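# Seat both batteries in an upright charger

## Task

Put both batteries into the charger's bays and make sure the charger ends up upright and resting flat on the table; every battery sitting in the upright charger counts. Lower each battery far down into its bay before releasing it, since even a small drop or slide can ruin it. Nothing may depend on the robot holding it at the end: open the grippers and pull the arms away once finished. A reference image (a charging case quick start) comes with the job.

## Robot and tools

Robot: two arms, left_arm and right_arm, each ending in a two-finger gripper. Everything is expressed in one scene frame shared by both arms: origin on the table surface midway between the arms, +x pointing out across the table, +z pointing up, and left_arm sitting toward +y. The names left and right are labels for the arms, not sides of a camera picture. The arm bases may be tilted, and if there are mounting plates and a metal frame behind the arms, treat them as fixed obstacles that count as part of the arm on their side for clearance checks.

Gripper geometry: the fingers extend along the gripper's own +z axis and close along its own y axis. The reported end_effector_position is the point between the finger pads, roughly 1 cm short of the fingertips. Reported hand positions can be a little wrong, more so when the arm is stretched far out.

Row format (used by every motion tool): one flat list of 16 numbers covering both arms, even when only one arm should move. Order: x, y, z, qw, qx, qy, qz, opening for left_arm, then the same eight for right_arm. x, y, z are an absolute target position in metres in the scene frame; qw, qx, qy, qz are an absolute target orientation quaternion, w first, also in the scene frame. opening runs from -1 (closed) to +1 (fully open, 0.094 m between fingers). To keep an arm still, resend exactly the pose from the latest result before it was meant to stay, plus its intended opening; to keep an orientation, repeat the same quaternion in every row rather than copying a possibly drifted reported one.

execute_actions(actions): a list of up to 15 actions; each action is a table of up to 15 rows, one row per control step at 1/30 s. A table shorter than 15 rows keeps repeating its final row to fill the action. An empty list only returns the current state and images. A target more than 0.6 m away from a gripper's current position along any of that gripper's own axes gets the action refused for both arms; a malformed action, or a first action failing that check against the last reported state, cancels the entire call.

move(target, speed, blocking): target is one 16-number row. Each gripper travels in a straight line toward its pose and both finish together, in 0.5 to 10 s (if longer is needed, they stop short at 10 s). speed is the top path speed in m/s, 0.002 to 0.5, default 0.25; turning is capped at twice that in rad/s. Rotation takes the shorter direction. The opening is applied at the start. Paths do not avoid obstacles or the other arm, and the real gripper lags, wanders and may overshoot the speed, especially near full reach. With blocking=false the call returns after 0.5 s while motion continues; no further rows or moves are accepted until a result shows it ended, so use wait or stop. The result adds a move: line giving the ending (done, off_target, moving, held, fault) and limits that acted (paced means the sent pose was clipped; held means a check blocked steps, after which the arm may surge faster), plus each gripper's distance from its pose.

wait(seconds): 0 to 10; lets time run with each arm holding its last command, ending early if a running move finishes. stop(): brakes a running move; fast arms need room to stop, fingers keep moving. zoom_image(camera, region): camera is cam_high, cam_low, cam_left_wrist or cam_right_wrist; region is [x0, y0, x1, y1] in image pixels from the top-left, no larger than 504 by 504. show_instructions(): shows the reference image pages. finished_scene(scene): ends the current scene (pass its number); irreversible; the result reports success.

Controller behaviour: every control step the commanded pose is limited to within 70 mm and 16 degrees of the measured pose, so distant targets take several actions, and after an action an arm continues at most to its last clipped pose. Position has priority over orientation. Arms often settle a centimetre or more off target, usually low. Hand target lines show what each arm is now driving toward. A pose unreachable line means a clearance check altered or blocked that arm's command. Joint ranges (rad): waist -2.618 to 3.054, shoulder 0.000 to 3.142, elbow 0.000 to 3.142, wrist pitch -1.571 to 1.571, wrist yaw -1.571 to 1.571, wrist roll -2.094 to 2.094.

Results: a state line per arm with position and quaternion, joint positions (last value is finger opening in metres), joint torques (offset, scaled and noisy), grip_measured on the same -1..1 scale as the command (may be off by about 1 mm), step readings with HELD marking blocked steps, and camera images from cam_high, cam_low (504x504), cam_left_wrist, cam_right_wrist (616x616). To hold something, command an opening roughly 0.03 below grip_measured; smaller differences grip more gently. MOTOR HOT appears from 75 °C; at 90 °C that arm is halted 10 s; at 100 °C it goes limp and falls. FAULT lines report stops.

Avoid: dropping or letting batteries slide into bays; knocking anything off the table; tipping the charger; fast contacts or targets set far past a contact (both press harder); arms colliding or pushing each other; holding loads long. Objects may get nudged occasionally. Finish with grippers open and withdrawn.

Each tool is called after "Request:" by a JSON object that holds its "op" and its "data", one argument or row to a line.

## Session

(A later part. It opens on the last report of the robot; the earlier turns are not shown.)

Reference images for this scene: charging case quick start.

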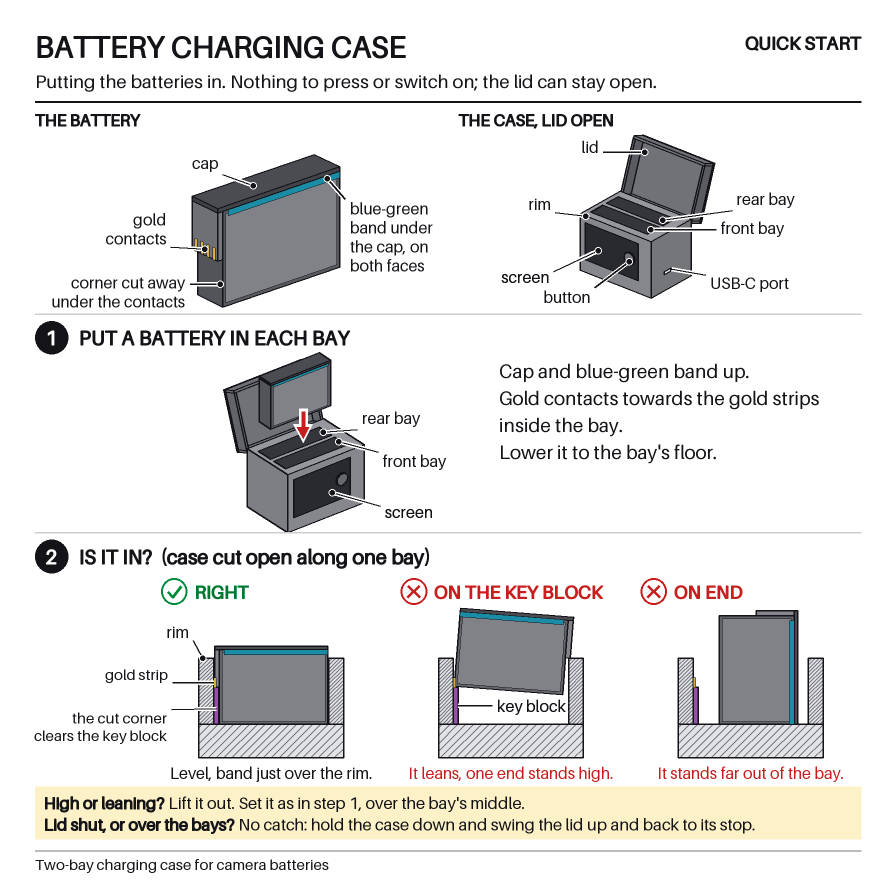

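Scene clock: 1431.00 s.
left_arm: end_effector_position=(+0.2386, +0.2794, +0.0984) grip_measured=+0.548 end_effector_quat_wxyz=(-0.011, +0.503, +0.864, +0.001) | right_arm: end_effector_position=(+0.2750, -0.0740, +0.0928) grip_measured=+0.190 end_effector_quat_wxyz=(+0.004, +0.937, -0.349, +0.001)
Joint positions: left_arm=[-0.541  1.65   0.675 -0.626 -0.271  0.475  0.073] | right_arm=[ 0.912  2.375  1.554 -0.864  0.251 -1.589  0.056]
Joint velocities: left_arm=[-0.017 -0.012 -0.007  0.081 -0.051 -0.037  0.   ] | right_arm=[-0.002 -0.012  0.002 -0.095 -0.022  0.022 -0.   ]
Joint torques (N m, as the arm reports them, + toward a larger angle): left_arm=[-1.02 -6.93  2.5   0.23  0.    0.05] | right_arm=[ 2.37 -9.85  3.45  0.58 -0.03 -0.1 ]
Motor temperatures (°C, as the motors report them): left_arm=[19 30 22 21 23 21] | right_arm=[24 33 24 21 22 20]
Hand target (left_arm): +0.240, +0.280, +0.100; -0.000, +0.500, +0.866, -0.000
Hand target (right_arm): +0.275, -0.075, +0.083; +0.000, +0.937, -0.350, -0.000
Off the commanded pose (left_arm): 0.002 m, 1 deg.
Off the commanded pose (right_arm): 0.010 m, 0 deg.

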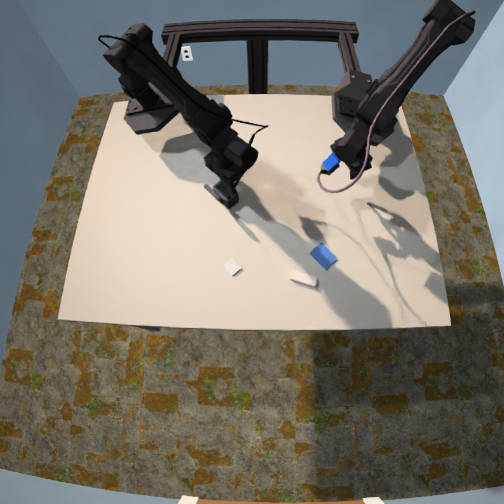

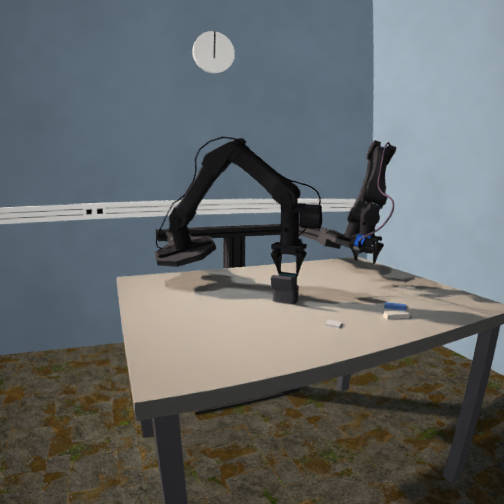

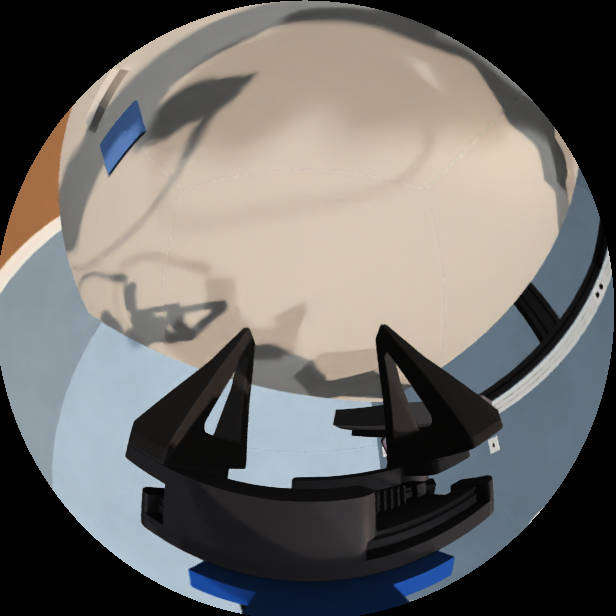

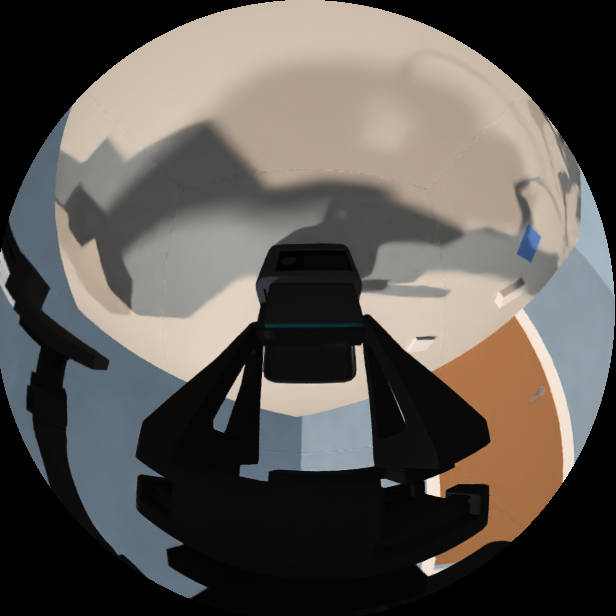

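Request:
{"op": "move", "data": {
  "target": [0.24,0.28,0.10,0,0.5,0.866,0,0.55, 0.268,-0.068,0.14,0,0.9367,-0.3502,0,0.16],
  "speed": 0.06
}}

Request:
{"op": "move", "data": {
  "target": [0.24,0.28,0.10,0,0.5,0.866,0,0.55, 0.2576,-0.048,0.145,0,0.9367,-0.3502,0,0.16],
  "speed": 0.06
}}

Request:
{"op": "move", "data": {
  "target": [0.24,0.28,0.10,0,0.5,0.866,0,0.55, 0.2742,-0.0739,0.098,0,0.9367,-0.3502,0,0.16],
  "speed": 0.04
}}

Request:
{"op": "zoom_image", "data": {
  "camera": "cam_right_wrist",
  "region": [240,230,380,310]
}}

Scene clock: 1439.37 s.
left_arm: end_effector_position=(+0.2386, +0.2794, +0.0984) grip_measured=+0.548 end_effector_quat_wxyz=(-0.011, +0.503, +0.864, +0.001) | right_arm: end_effector_position=(+0.2657, -0.0774, +0.1195) grip_measured=+0.190 end_effector_quat_wxyz=(+0.021, +0.936, -0.350, -0.003)
Joint positions: left_arm=[-0.541  1.65   0.675 -0.626 -0.271  0.475  0.073] | right_arm=[ 0.941  2.338  1.596 -0.986  0.251 -1.548  0.056]
Joint velocities: left_arm=[ 0.017 -0.017  0.002  0.007 -0.051 -0.007  0.   ] | right_arm=[-0.012  0.002 -0.012  0.037 -0.037  0.022  0.   ]
Joint torques (N m, as the arm reports them, + toward a larger angle): left_arm=[-1.11 -6.96  2.45  0.23  0.01  0.05] | right_arm=[  4.63 -13.14   8.93  -0.15  -0.06   0.06]
Motor temperatures (°C, as the motors report them): left_arm=[19 30 22 20 23 21] | right_arm=[24 33 24 21 22 20]
Hand target (left_arm): +0.240, +0.280, +0.100; -0.000, +0.500, +0.866, -0.000
Hand target (right_arm): +0.268, -0.068, +0.140; -0.000, +0.937, -0.350, +0.000
Off the commanded pose (left_arm): 0.002 m, 1 deg.
Off the commanded pose (right_arm): 0.023 m, 2 deg.
move: off_target (right_arm)

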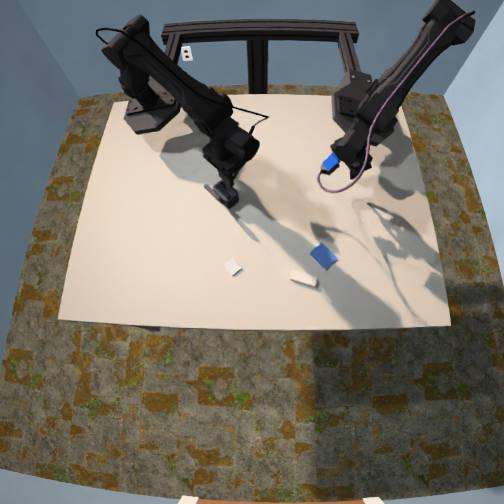

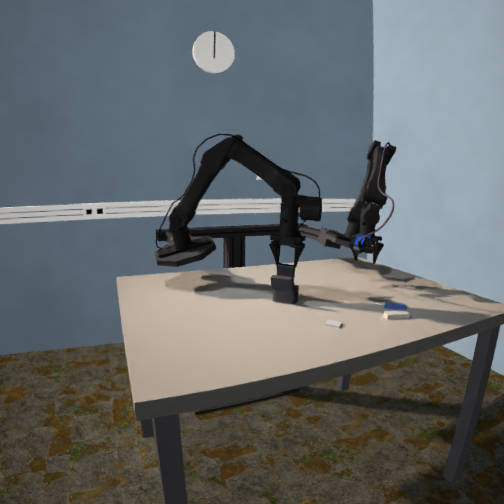

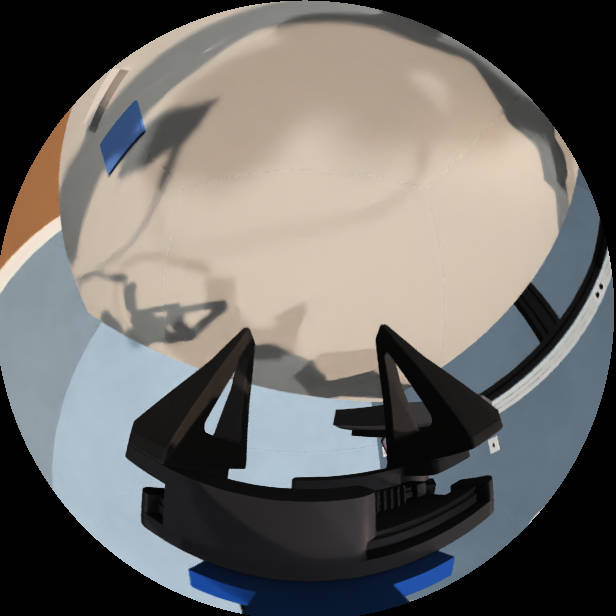

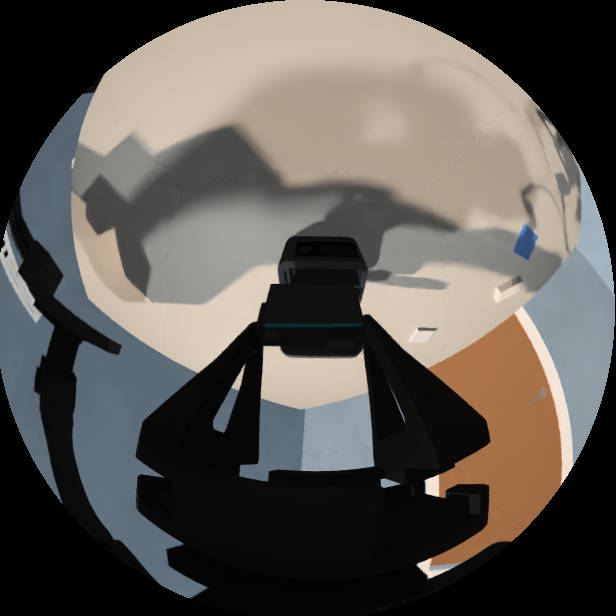

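Scene clock: 1440.33 s.
left_arm: end_effector_position=(+0.2386, +0.2794, +0.0984) grip_measured=+0.548 end_effector_quat_wxyz=(-0.011, +0.503, +0.864, +0.001) | right_arm: end_effector_position=(+0.2607, -0.0563, +0.1362) grip_measured=+0.190 end_effector_quat_wxyz=(+0.007, +0.936, -0.352, +0.005)
Joint positions: left_arm=[-0.541  1.65   0.675 -0.626 -0.271  0.475  0.073] | right_arm=[ 0.993  2.345  1.658 -1.022  0.251 -1.499  0.056]
Joint velocities: left_arm=[ 0.002  0.002 -0.017 -0.037 -0.037  0.037  0.001] | right_arm=[ 0.002  0.022  0.002 -0.037  0.066  0.037 -0.001]
Joint torques (N m, as the arm reports them, + toward a larger angle): left_arm=[-1.02 -6.88  2.58  0.21  0.02  0.08] | right_arm=[  4.48 -10.76   9.41  -0.05  -0.14   0.05]
Motor temperatures (°C, as the motors report them): left_arm=[19 30 22 20 23 21] | right_arm=[24 33 24 21 22 20]
Hand target (left_arm): +0.240, +0.280, +0.100; -0.000, +0.500, +0.866, -0.000
Hand target (right_arm): +0.258, -0.048, +0.145; -0.000, +0.937, -0.350, +0.001
Off the commanded pose (left_arm): 0.002 m, 1 deg.
Off the commanded pose (right_arm): 0.013 m, 1 deg.
move: off_target (right_arm)

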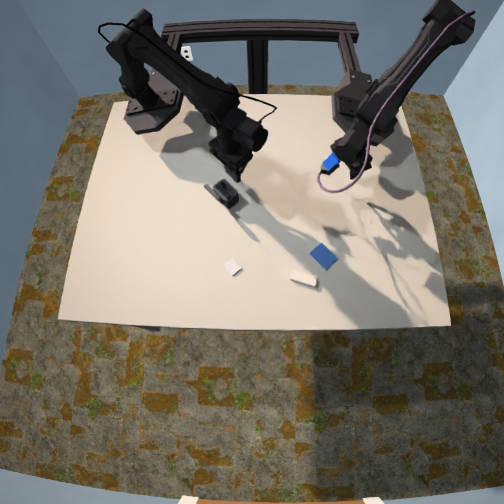

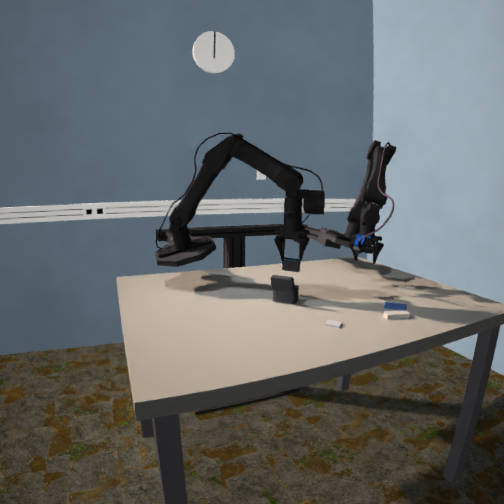

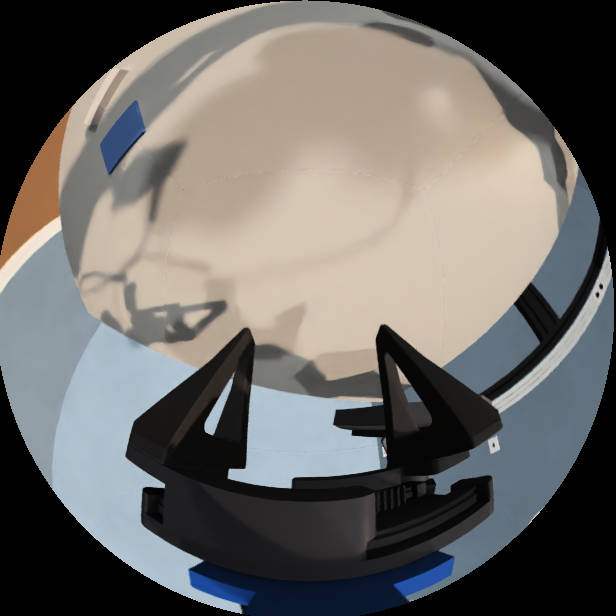

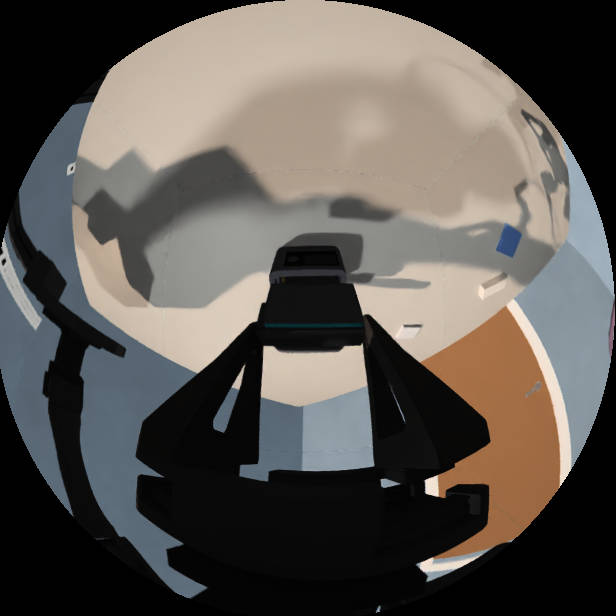

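Scene clock: 1441.77 s.
left_arm: end_effector_position=(+0.2386, +0.2794, +0.0984) grip_measured=+0.548 end_effector_quat_wxyz=(-0.011, +0.503, +0.864, +0.001) | right_arm: end_effector_position=(+0.2730, -0.0762, +0.0982) grip_measured=+0.190 end_effector_quat_wxyz=(+0.007, +0.936, -0.353, -0.000)
Joint positions: left_arm=[-0.541  1.65   0.675 -0.626 -0.271  0.475  0.073] | right_arm=[ 0.915  2.362  1.554 -0.885  0.251 -1.576  0.056]
Joint velocities: left_arm=[-0.012 -0.012  0.007 -0.037 -0.051 -0.007 -0.001] | right_arm=[-0.007  0.002  0.012  0.037  0.022  0.007  0.   ]
Joint torques (N m, as the arm reports them, + toward a larger angle): left_arm=[-1.09 -6.85  2.49  0.22  0.    0.07] | right_arm=[  2.99 -10.94   5.24   0.24  -0.06  -0.07]
Motor temperatures (°C, as the motors report them): left_arm=[19 30 22 20 23 21] | right_arm=[24 33 24 21 22 20]
Hand target (left_arm): +0.240, +0.280, +0.100; -0.000, +0.500, +0.866, -0.000
Hand target (right_arm): +0.274, -0.074, +0.098; -0.000, +0.937, -0.350, -0.001
Off the commanded pose (left_arm): 0.002 m, 1 deg.
Off the commanded pose (right_arm): 0.003 m, 1 deg.
move: done

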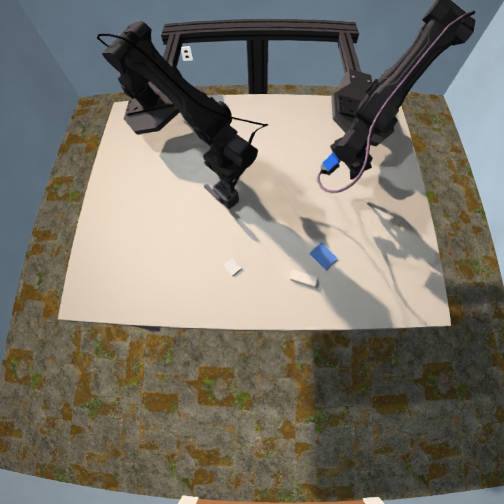

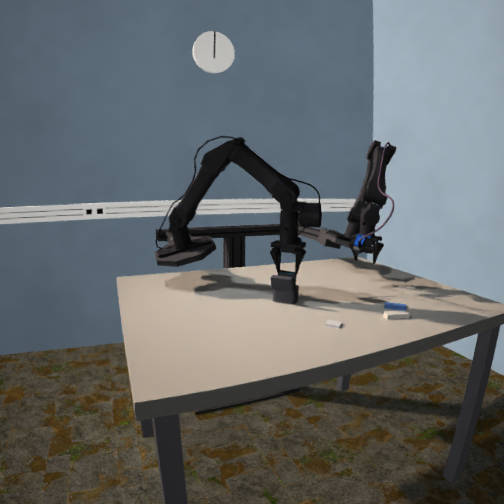

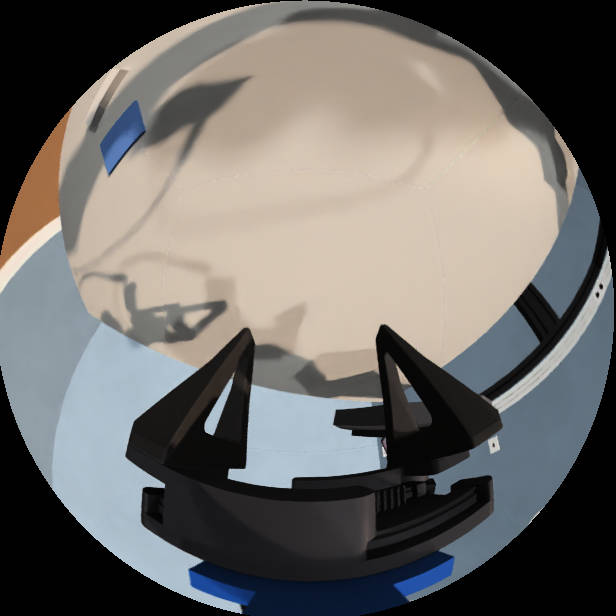

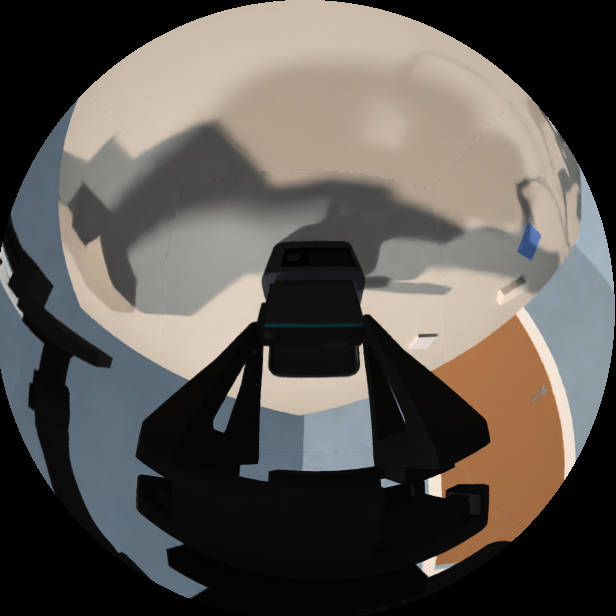

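Region (240, 230, 380, 310) of cam_right_wrist's 616x616 image, scaled by 3.600, with more detail than that image has; it fills the top 288 rows of this view, and the rest is white.

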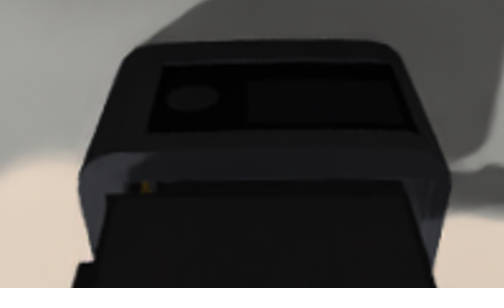

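Request:
{"op": "move", "data": {
  "target": [0.24,0.28,0.10,0,0.5,0.866,0,0.55, 0.2730,-0.0760,0.082,0,0.9367,-0.3502,0,0.16],
  "speed": 0.025
}}

Request:
{"op": "zoom_image", "data": {
  "camera": "cam_right_wrist",
  "region": [240,230,380,310]
}}

Scene clock: 1445.67 s.
left_arm: end_effector_position=(+0.2386, +0.2794, +0.0984) grip_measured=+0.548 end_effector_quat_wxyz=(-0.011, +0.503, +0.864, +0.001) | right_arm: end_effector_position=(+0.2729, -0.0755, +0.0923) grip_measured=+0.190 end_effector_quat_wxyz=(+0.004, +0.937, -0.350, +0.002)
Joint positions: left_arm=[-0.541  1.65   0.675 -0.626 -0.271  0.475  0.073] | right_arm=[ 0.914  2.367  1.536 -0.853  0.253 -1.586  0.056]
Joint velocities: left_arm=[ 0.002  0.012 -0.012  0.066 -0.022 -0.11   0.   ] | right_arm=[ 0.012  0.002  0.012  0.007 -0.007  0.051  0.001]
Joint torques (N m, as the arm reports them, + toward a larger angle): left_arm=[-1.09 -6.85  2.53  0.25  0.    0.08] | right_arm=[ 2.24 -9.79  3.54  0.54 -0.03 -0.09]
Motor temperatures (°C, as the motors report them): left_arm=[19 30 22 20 23 21] | right_arm=[24 33 24 21 22 20]
Hand target (left_arm): +0.240, +0.280, +0.100; -0.000, +0.500, +0.866, -0.000
Hand target (right_arm): +0.273, -0.076, +0.082; +0.000, +0.937, -0.350, -0.000
Off the commanded pose (left_arm): 0.002 m, 1 deg.
Off the commanded pose (right_arm): 0.010 m, 0 deg.
move: done

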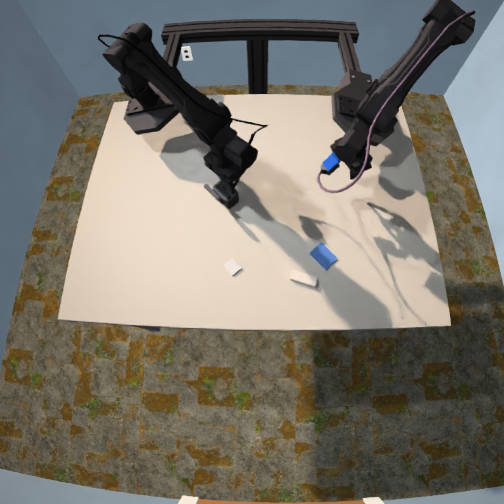

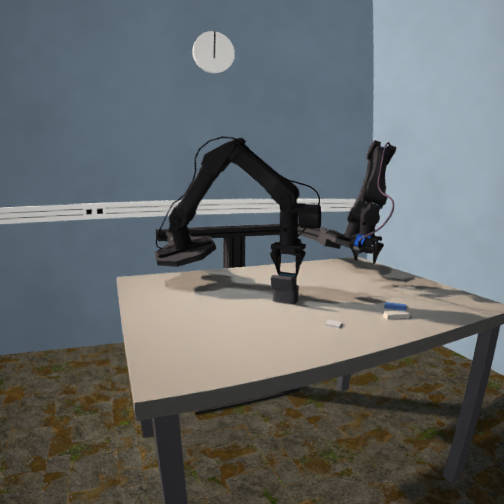

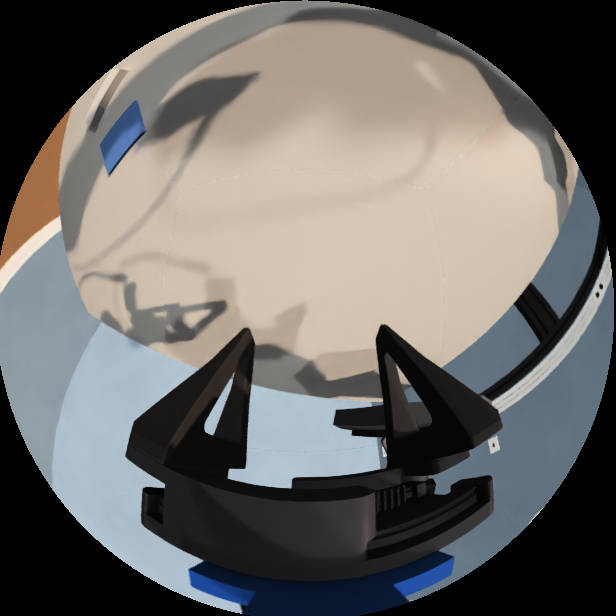

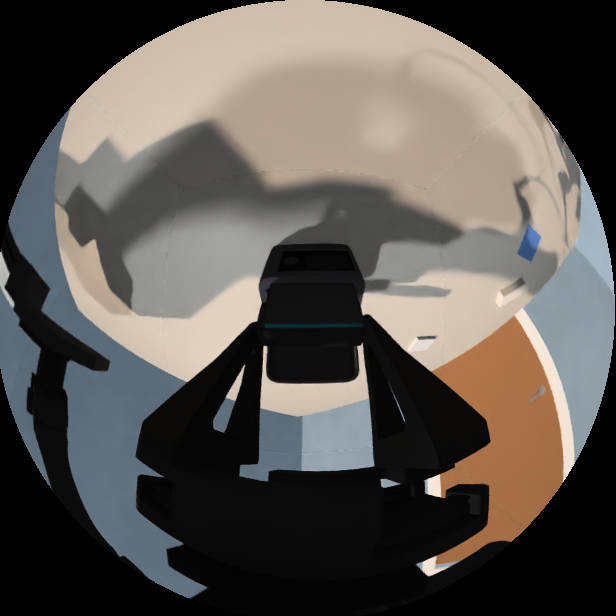

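Region (240, 230, 380, 310) of cam_right_wrist's 616x616 image, scaled by 3.600, with more detail than that image has; it fills the top 288 rows of this view, and the rest is white.

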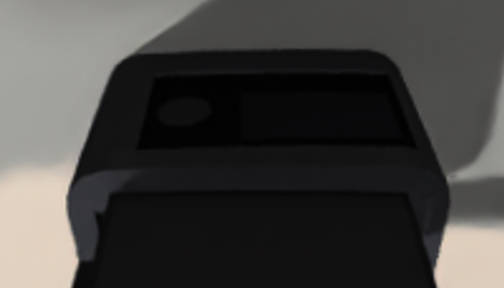

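Request:
{"op": "move", "data": {
  "target": [0.24,0.28,0.10,0,0.5,0.866,0,0.55, 0.268,-0.068,0.14,0,0.9367,-0.3502,0,0.16],
  "speed": 0.06
}}

Request:
{"op": "move", "data": {
  "target": [0.24,0.28,0.10,0,0.5,0.866,0,0.55, 0.2576,-0.048,0.145,0,0.9367,-0.3502,0,0.16],
  "speed": 0.06
}}

Request:
{"op": "move", "data": {
  "target": [0.24,0.28,0.10,0,0.5,0.866,0,0.55, 0.2755,-0.0751,0.098,0,0.9367,-0.3502,0,0.16],
  "speed": 0.04
}}

Request:
{"op": "zoom_image", "data": {
  "camera": "cam_right_wrist",
  "region": [240,230,380,310]
}}

Scene clock: 1461.13 s.
left_arm: end_effector_position=(+0.2386, +0.2794, +0.0984) grip_measured=+0.548 end_effector_quat_wxyz=(-0.011, +0.503, +0.864, +0.001) | right_arm: end_effector_position=(+0.2660, -0.0778, +0.1194) grip_measured=+0.190 end_effector_quat_wxyz=(+0.021, +0.936, -0.350, -0.003)
Joint positions: left_arm=[-0.541  1.65   0.675 -0.626 -0.271  0.475  0.073] | right_arm=[ 0.94   2.338  1.595 -0.986  0.254 -1.549  0.056]
Joint velocities: left_arm=[-0.002  0.017 -0.007  0.051 -0.007  0.007 -0.001] | right_arm=[-0.022 -0.012 -0.002  0.007  0.037  0.037  0.001]
Joint torques (N m, as the arm reports them, + toward a larger angle): left_arm=[-1.12 -6.83  2.51  0.25  0.    0.06] | right_arm=[  4.56 -13.07   9.    -0.14  -0.09   0.05]
Motor temperatures (°C, as the motors report them): left_arm=[19 30 22 20 23 21] | right_arm=[24 33 24 21 22 20]
Hand target (left_arm): +0.240, +0.280, +0.100; -0.000, +0.500, +0.866, -0.000
Hand target (right_arm): +0.268, -0.068, +0.140; +0.000, +0.937, -0.350, +0.000
Off the commanded pose (left_arm): 0.002 m, 1 deg.
Off the commanded pose (right_arm): 0.023 m, 2 deg.
move: off_target (right_arm)

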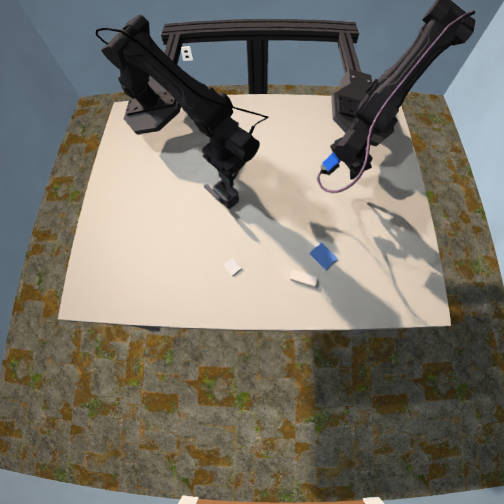

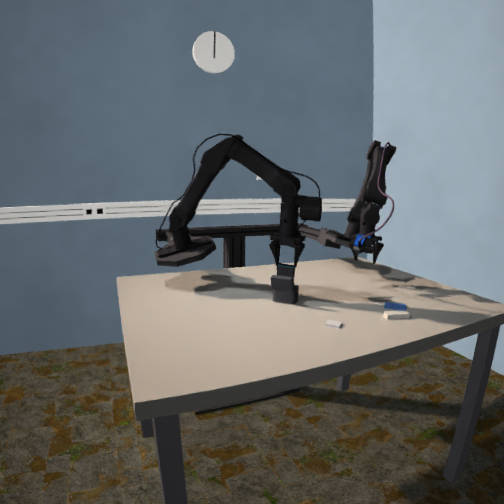

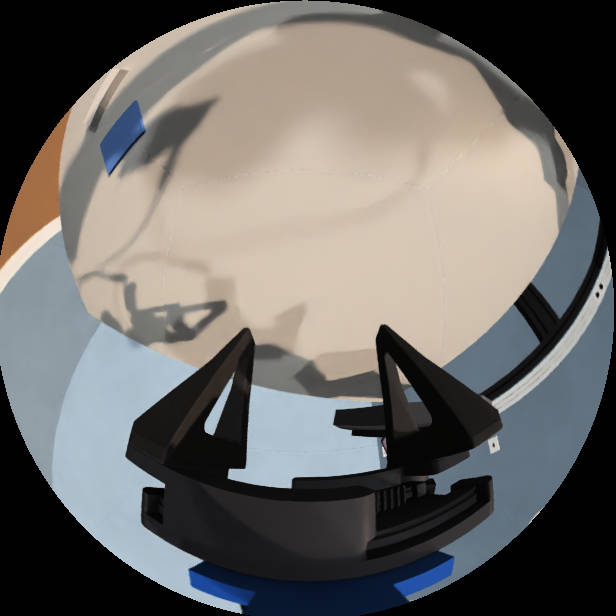

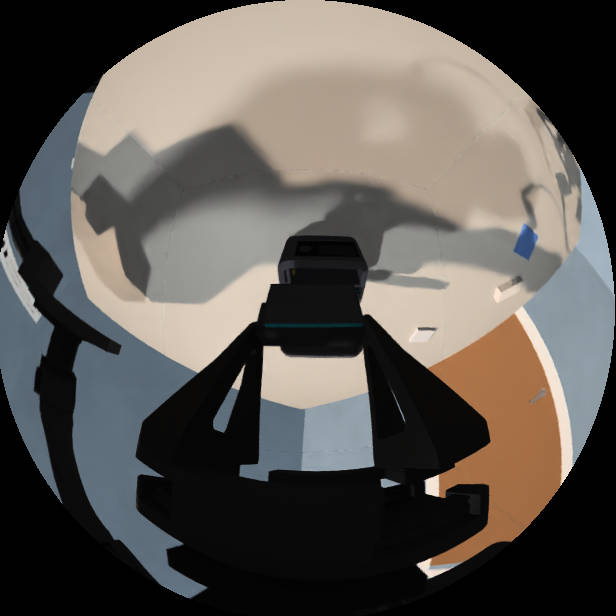

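Scene clock: 1462.10 s.
left_arm: end_effector_position=(+0.2386, +0.2794, +0.0984) grip_measured=+0.548 end_effector_quat_wxyz=(-0.011, +0.503, +0.864, +0.001) | right_arm: end_effector_position=(+0.2609, -0.0564, +0.1361) grip_measured=+0.190 end_effector_quat_wxyz=(+0.007, +0.936, -0.352, +0.005)
Joint positions: left_arm=[-0.541  1.65   0.675 -0.626 -0.271  0.475  0.073] | right_arm=[ 0.993  2.345  1.658 -1.022  0.252 -1.499  0.056]
Joint velocities: left_arm=[-0.022 -0.002  0.007  0.037 -0.095 -0.081 -0.   ] | right_arm=[-0.007  0.022 -0.002  0.007 -0.037  0.051  0.001]
Joint torques (N m, as the arm reports them, + toward a larger angle): left_arm=[-1.15 -6.81  2.64  0.25  0.    0.05] | right_arm=[  4.42 -10.7    9.37  -0.05  -0.13   0.05]
Motor temperatures (°C, as the motors report them): left_arm=[19 30 22 20 23 21] | right_arm=[24 33 24 21 22 20]
Hand target (left_arm): +0.240, +0.280, +0.100; -0.000, +0.500, +0.866, -0.000
Hand target (right_arm): +0.258, -0.048, +0.145; +0.000, +0.937, -0.350, +0.001
Off the commanded pose (left_arm): 0.002 m, 1 deg.
Off the commanded pose (right_arm): 0.013 m, 1 deg.
move: off_target (right_arm)

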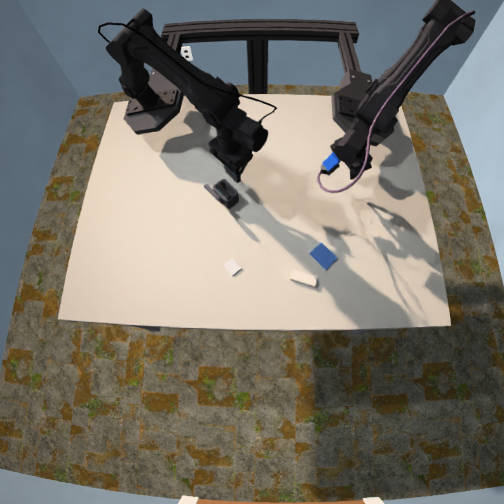

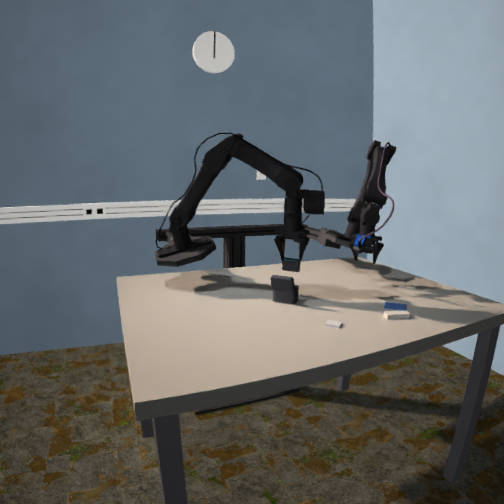

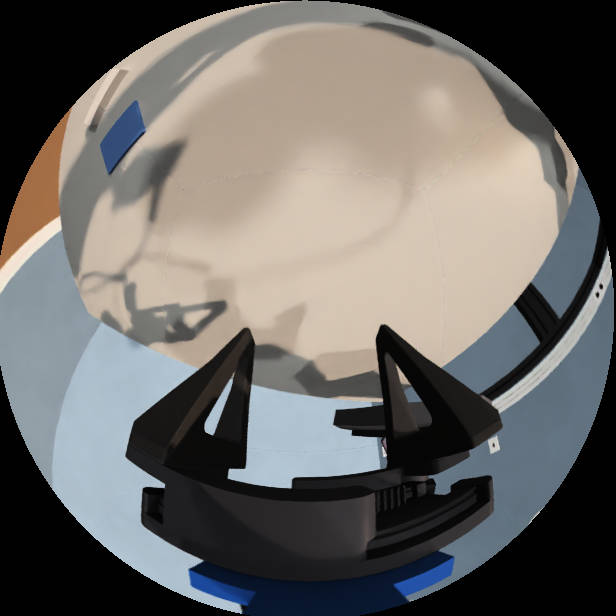

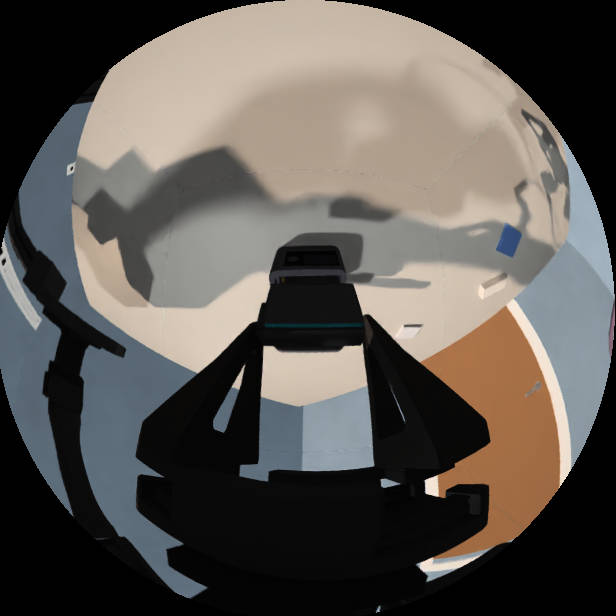

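Scene clock: 1463.60 s.
left_arm: end_effector_position=(+0.2386, +0.2794, +0.0984) grip_measured=+0.548 end_effector_quat_wxyz=(-0.011, +0.503, +0.864, +0.001) | right_arm: end_effector_position=(+0.2746, -0.0773, +0.0985) grip_measured=+0.190 end_effector_quat_wxyz=(+0.006, +0.936, -0.353, +0.000)
Joint positions: left_arm=[-0.541  1.65   0.675 -0.626 -0.271  0.475  0.073] | right_arm=[ 0.911  2.36   1.554 -0.884  0.252 -1.58   0.056]
Joint velocities: left_arm=[ 0.012  0.002  0.002 -0.007  0.022 -0.022 -0.001] | right_arm=[-0.002  0.017 -0.002  0.007  0.051 -0.11   0.001]
Joint torques (N m, as the arm reports them, + toward a larger angle): left_arm=[-1.03 -6.87  2.42  0.22 -0.04  0.1 ] | right_arm=[  3.04 -10.81   5.03   0.28  -0.06  -0.1 ]
Motor temperatures (°C, as the motors report them): left_arm=[19 30 22 20 23 21] | right_arm=[24 33 24 21 22 20]
Hand target (left_arm): +0.240, +0.280, +0.100; -0.000, +0.500, +0.866, -0.000
Hand target (right_arm): +0.275, -0.075, +0.098; -0.000, +0.937, -0.350, -0.001
Off the commanded pose (left_arm): 0.002 m, 1 deg.
Off the commanded pose (right_arm): 0.002 m, 1 deg.
move: done

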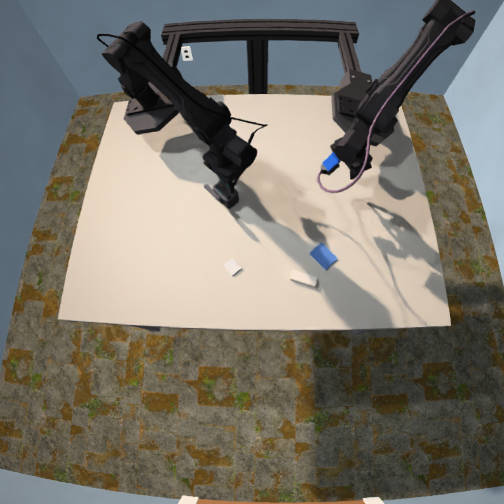

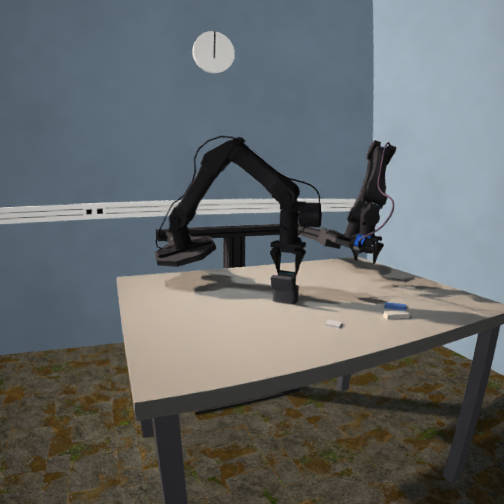

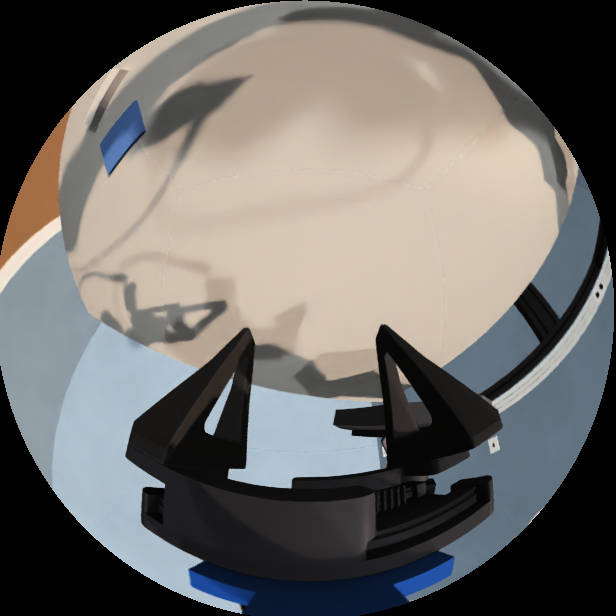

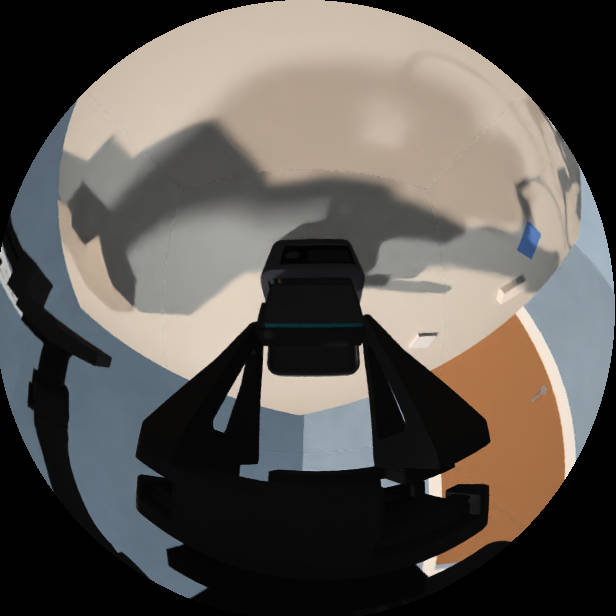

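Region (240, 230, 380, 310) of cam_right_wrist's 616x616 image, scaled by 3.600, with more detail than that image has; it fills the top 288 rows of this view, and the rest is white.

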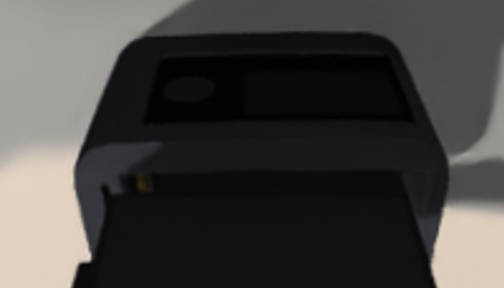

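Request:
{"op": "move", "data": {
  "target": [0.24,0.28,0.10,0,0.5,0.866,0,0.55, 0.2747,-0.0778,0.082,0,0.9367,-0.3502,0,0.16],
  "speed": 0.025
}}

Request:
{"op": "zoom_image", "data": {
  "camera": "cam_right_wrist",
  "region": [240,230,380,310]
}}

Scene clock: 1467.10 s.
left_arm: end_effector_position=(+0.2386, +0.2794, +0.0984) grip_measured=+0.548 end_effector_quat_wxyz=(-0.011, +0.503, +0.864, +0.001) | right_arm: end_effector_position=(+0.2752, -0.0763, +0.0907) grip_measured=+0.190 end_effector_quat_wxyz=(+0.001, +0.937, -0.350, +0.002)
Joint positions: left_arm=[-0.541  1.65   0.675 -0.626 -0.271  0.475  0.073] | right_arm=[ 0.907  2.367  1.532 -0.843  0.252 -1.594  0.056]
Joint velocities: left_arm=[-0.002 -0.002  0.002 -0.037  0.037 -0.066  0.   ] | right_arm=[-0.002 -0.002 -0.002  0.095  0.022 -0.007 -0.   ]
Joint torques (N m, as the arm reports them, + toward a larger angle): left_arm=[-1.1  -6.91  2.58  0.22 -0.03  0.05] | right_arm=[ 2.27 -9.99  3.7   0.48 -0.04 -0.1 ]
Motor temperatures (°C, as the motors report them): left_arm=[19 30 22 20 23 21] | right_arm=[24 33 24 21 22 20]
Hand target (left_arm): +0.240, +0.280, +0.100; -0.000, +0.500, +0.866, -0.000
Hand target (right_arm): +0.274, -0.078, +0.082; +0.000, +0.937, -0.350, -0.000
Off the commanded pose (left_arm): 0.002 m, 1 deg.
Off the commanded pose (right_arm): 0.009 m, 0 deg.
move: done

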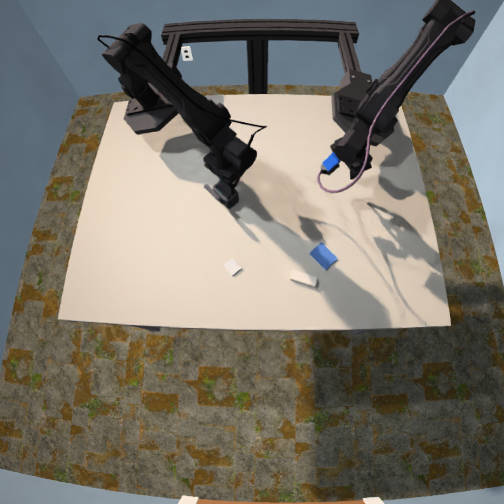

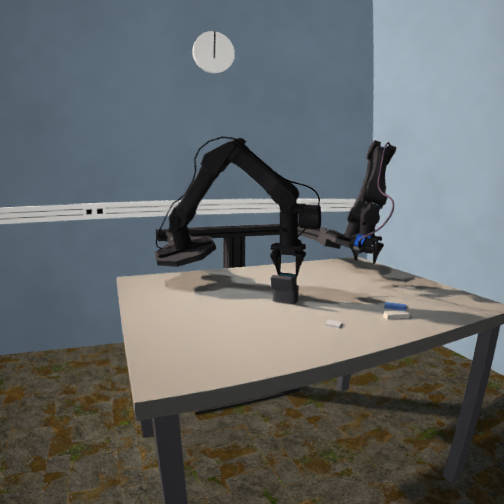

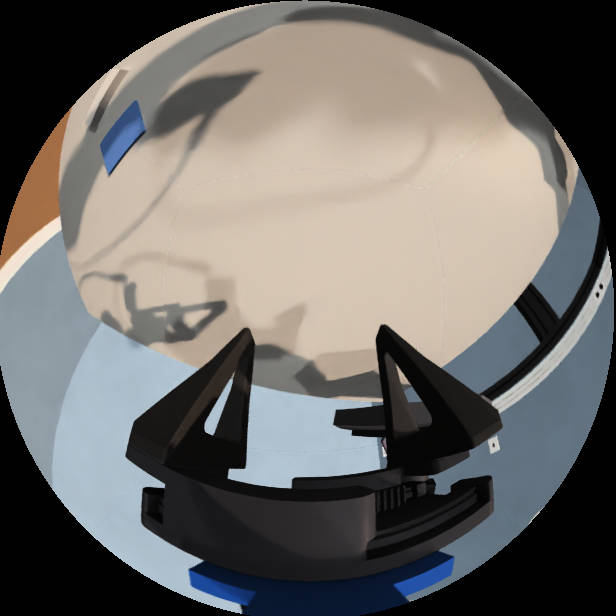

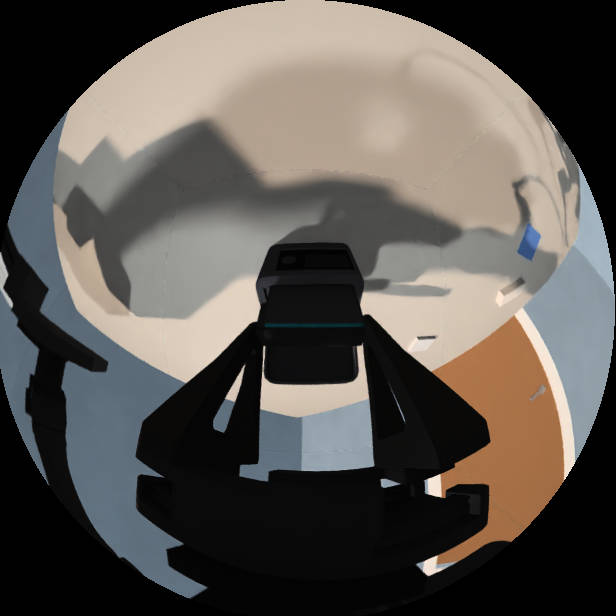

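Region (240, 230, 380, 310) of cam_right_wrist's 616x616 image, scaled by 3.600, with more detail than that image has; it fills the top 288 rows of this view, and the rest is white.

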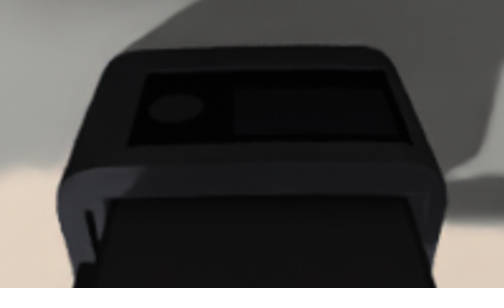

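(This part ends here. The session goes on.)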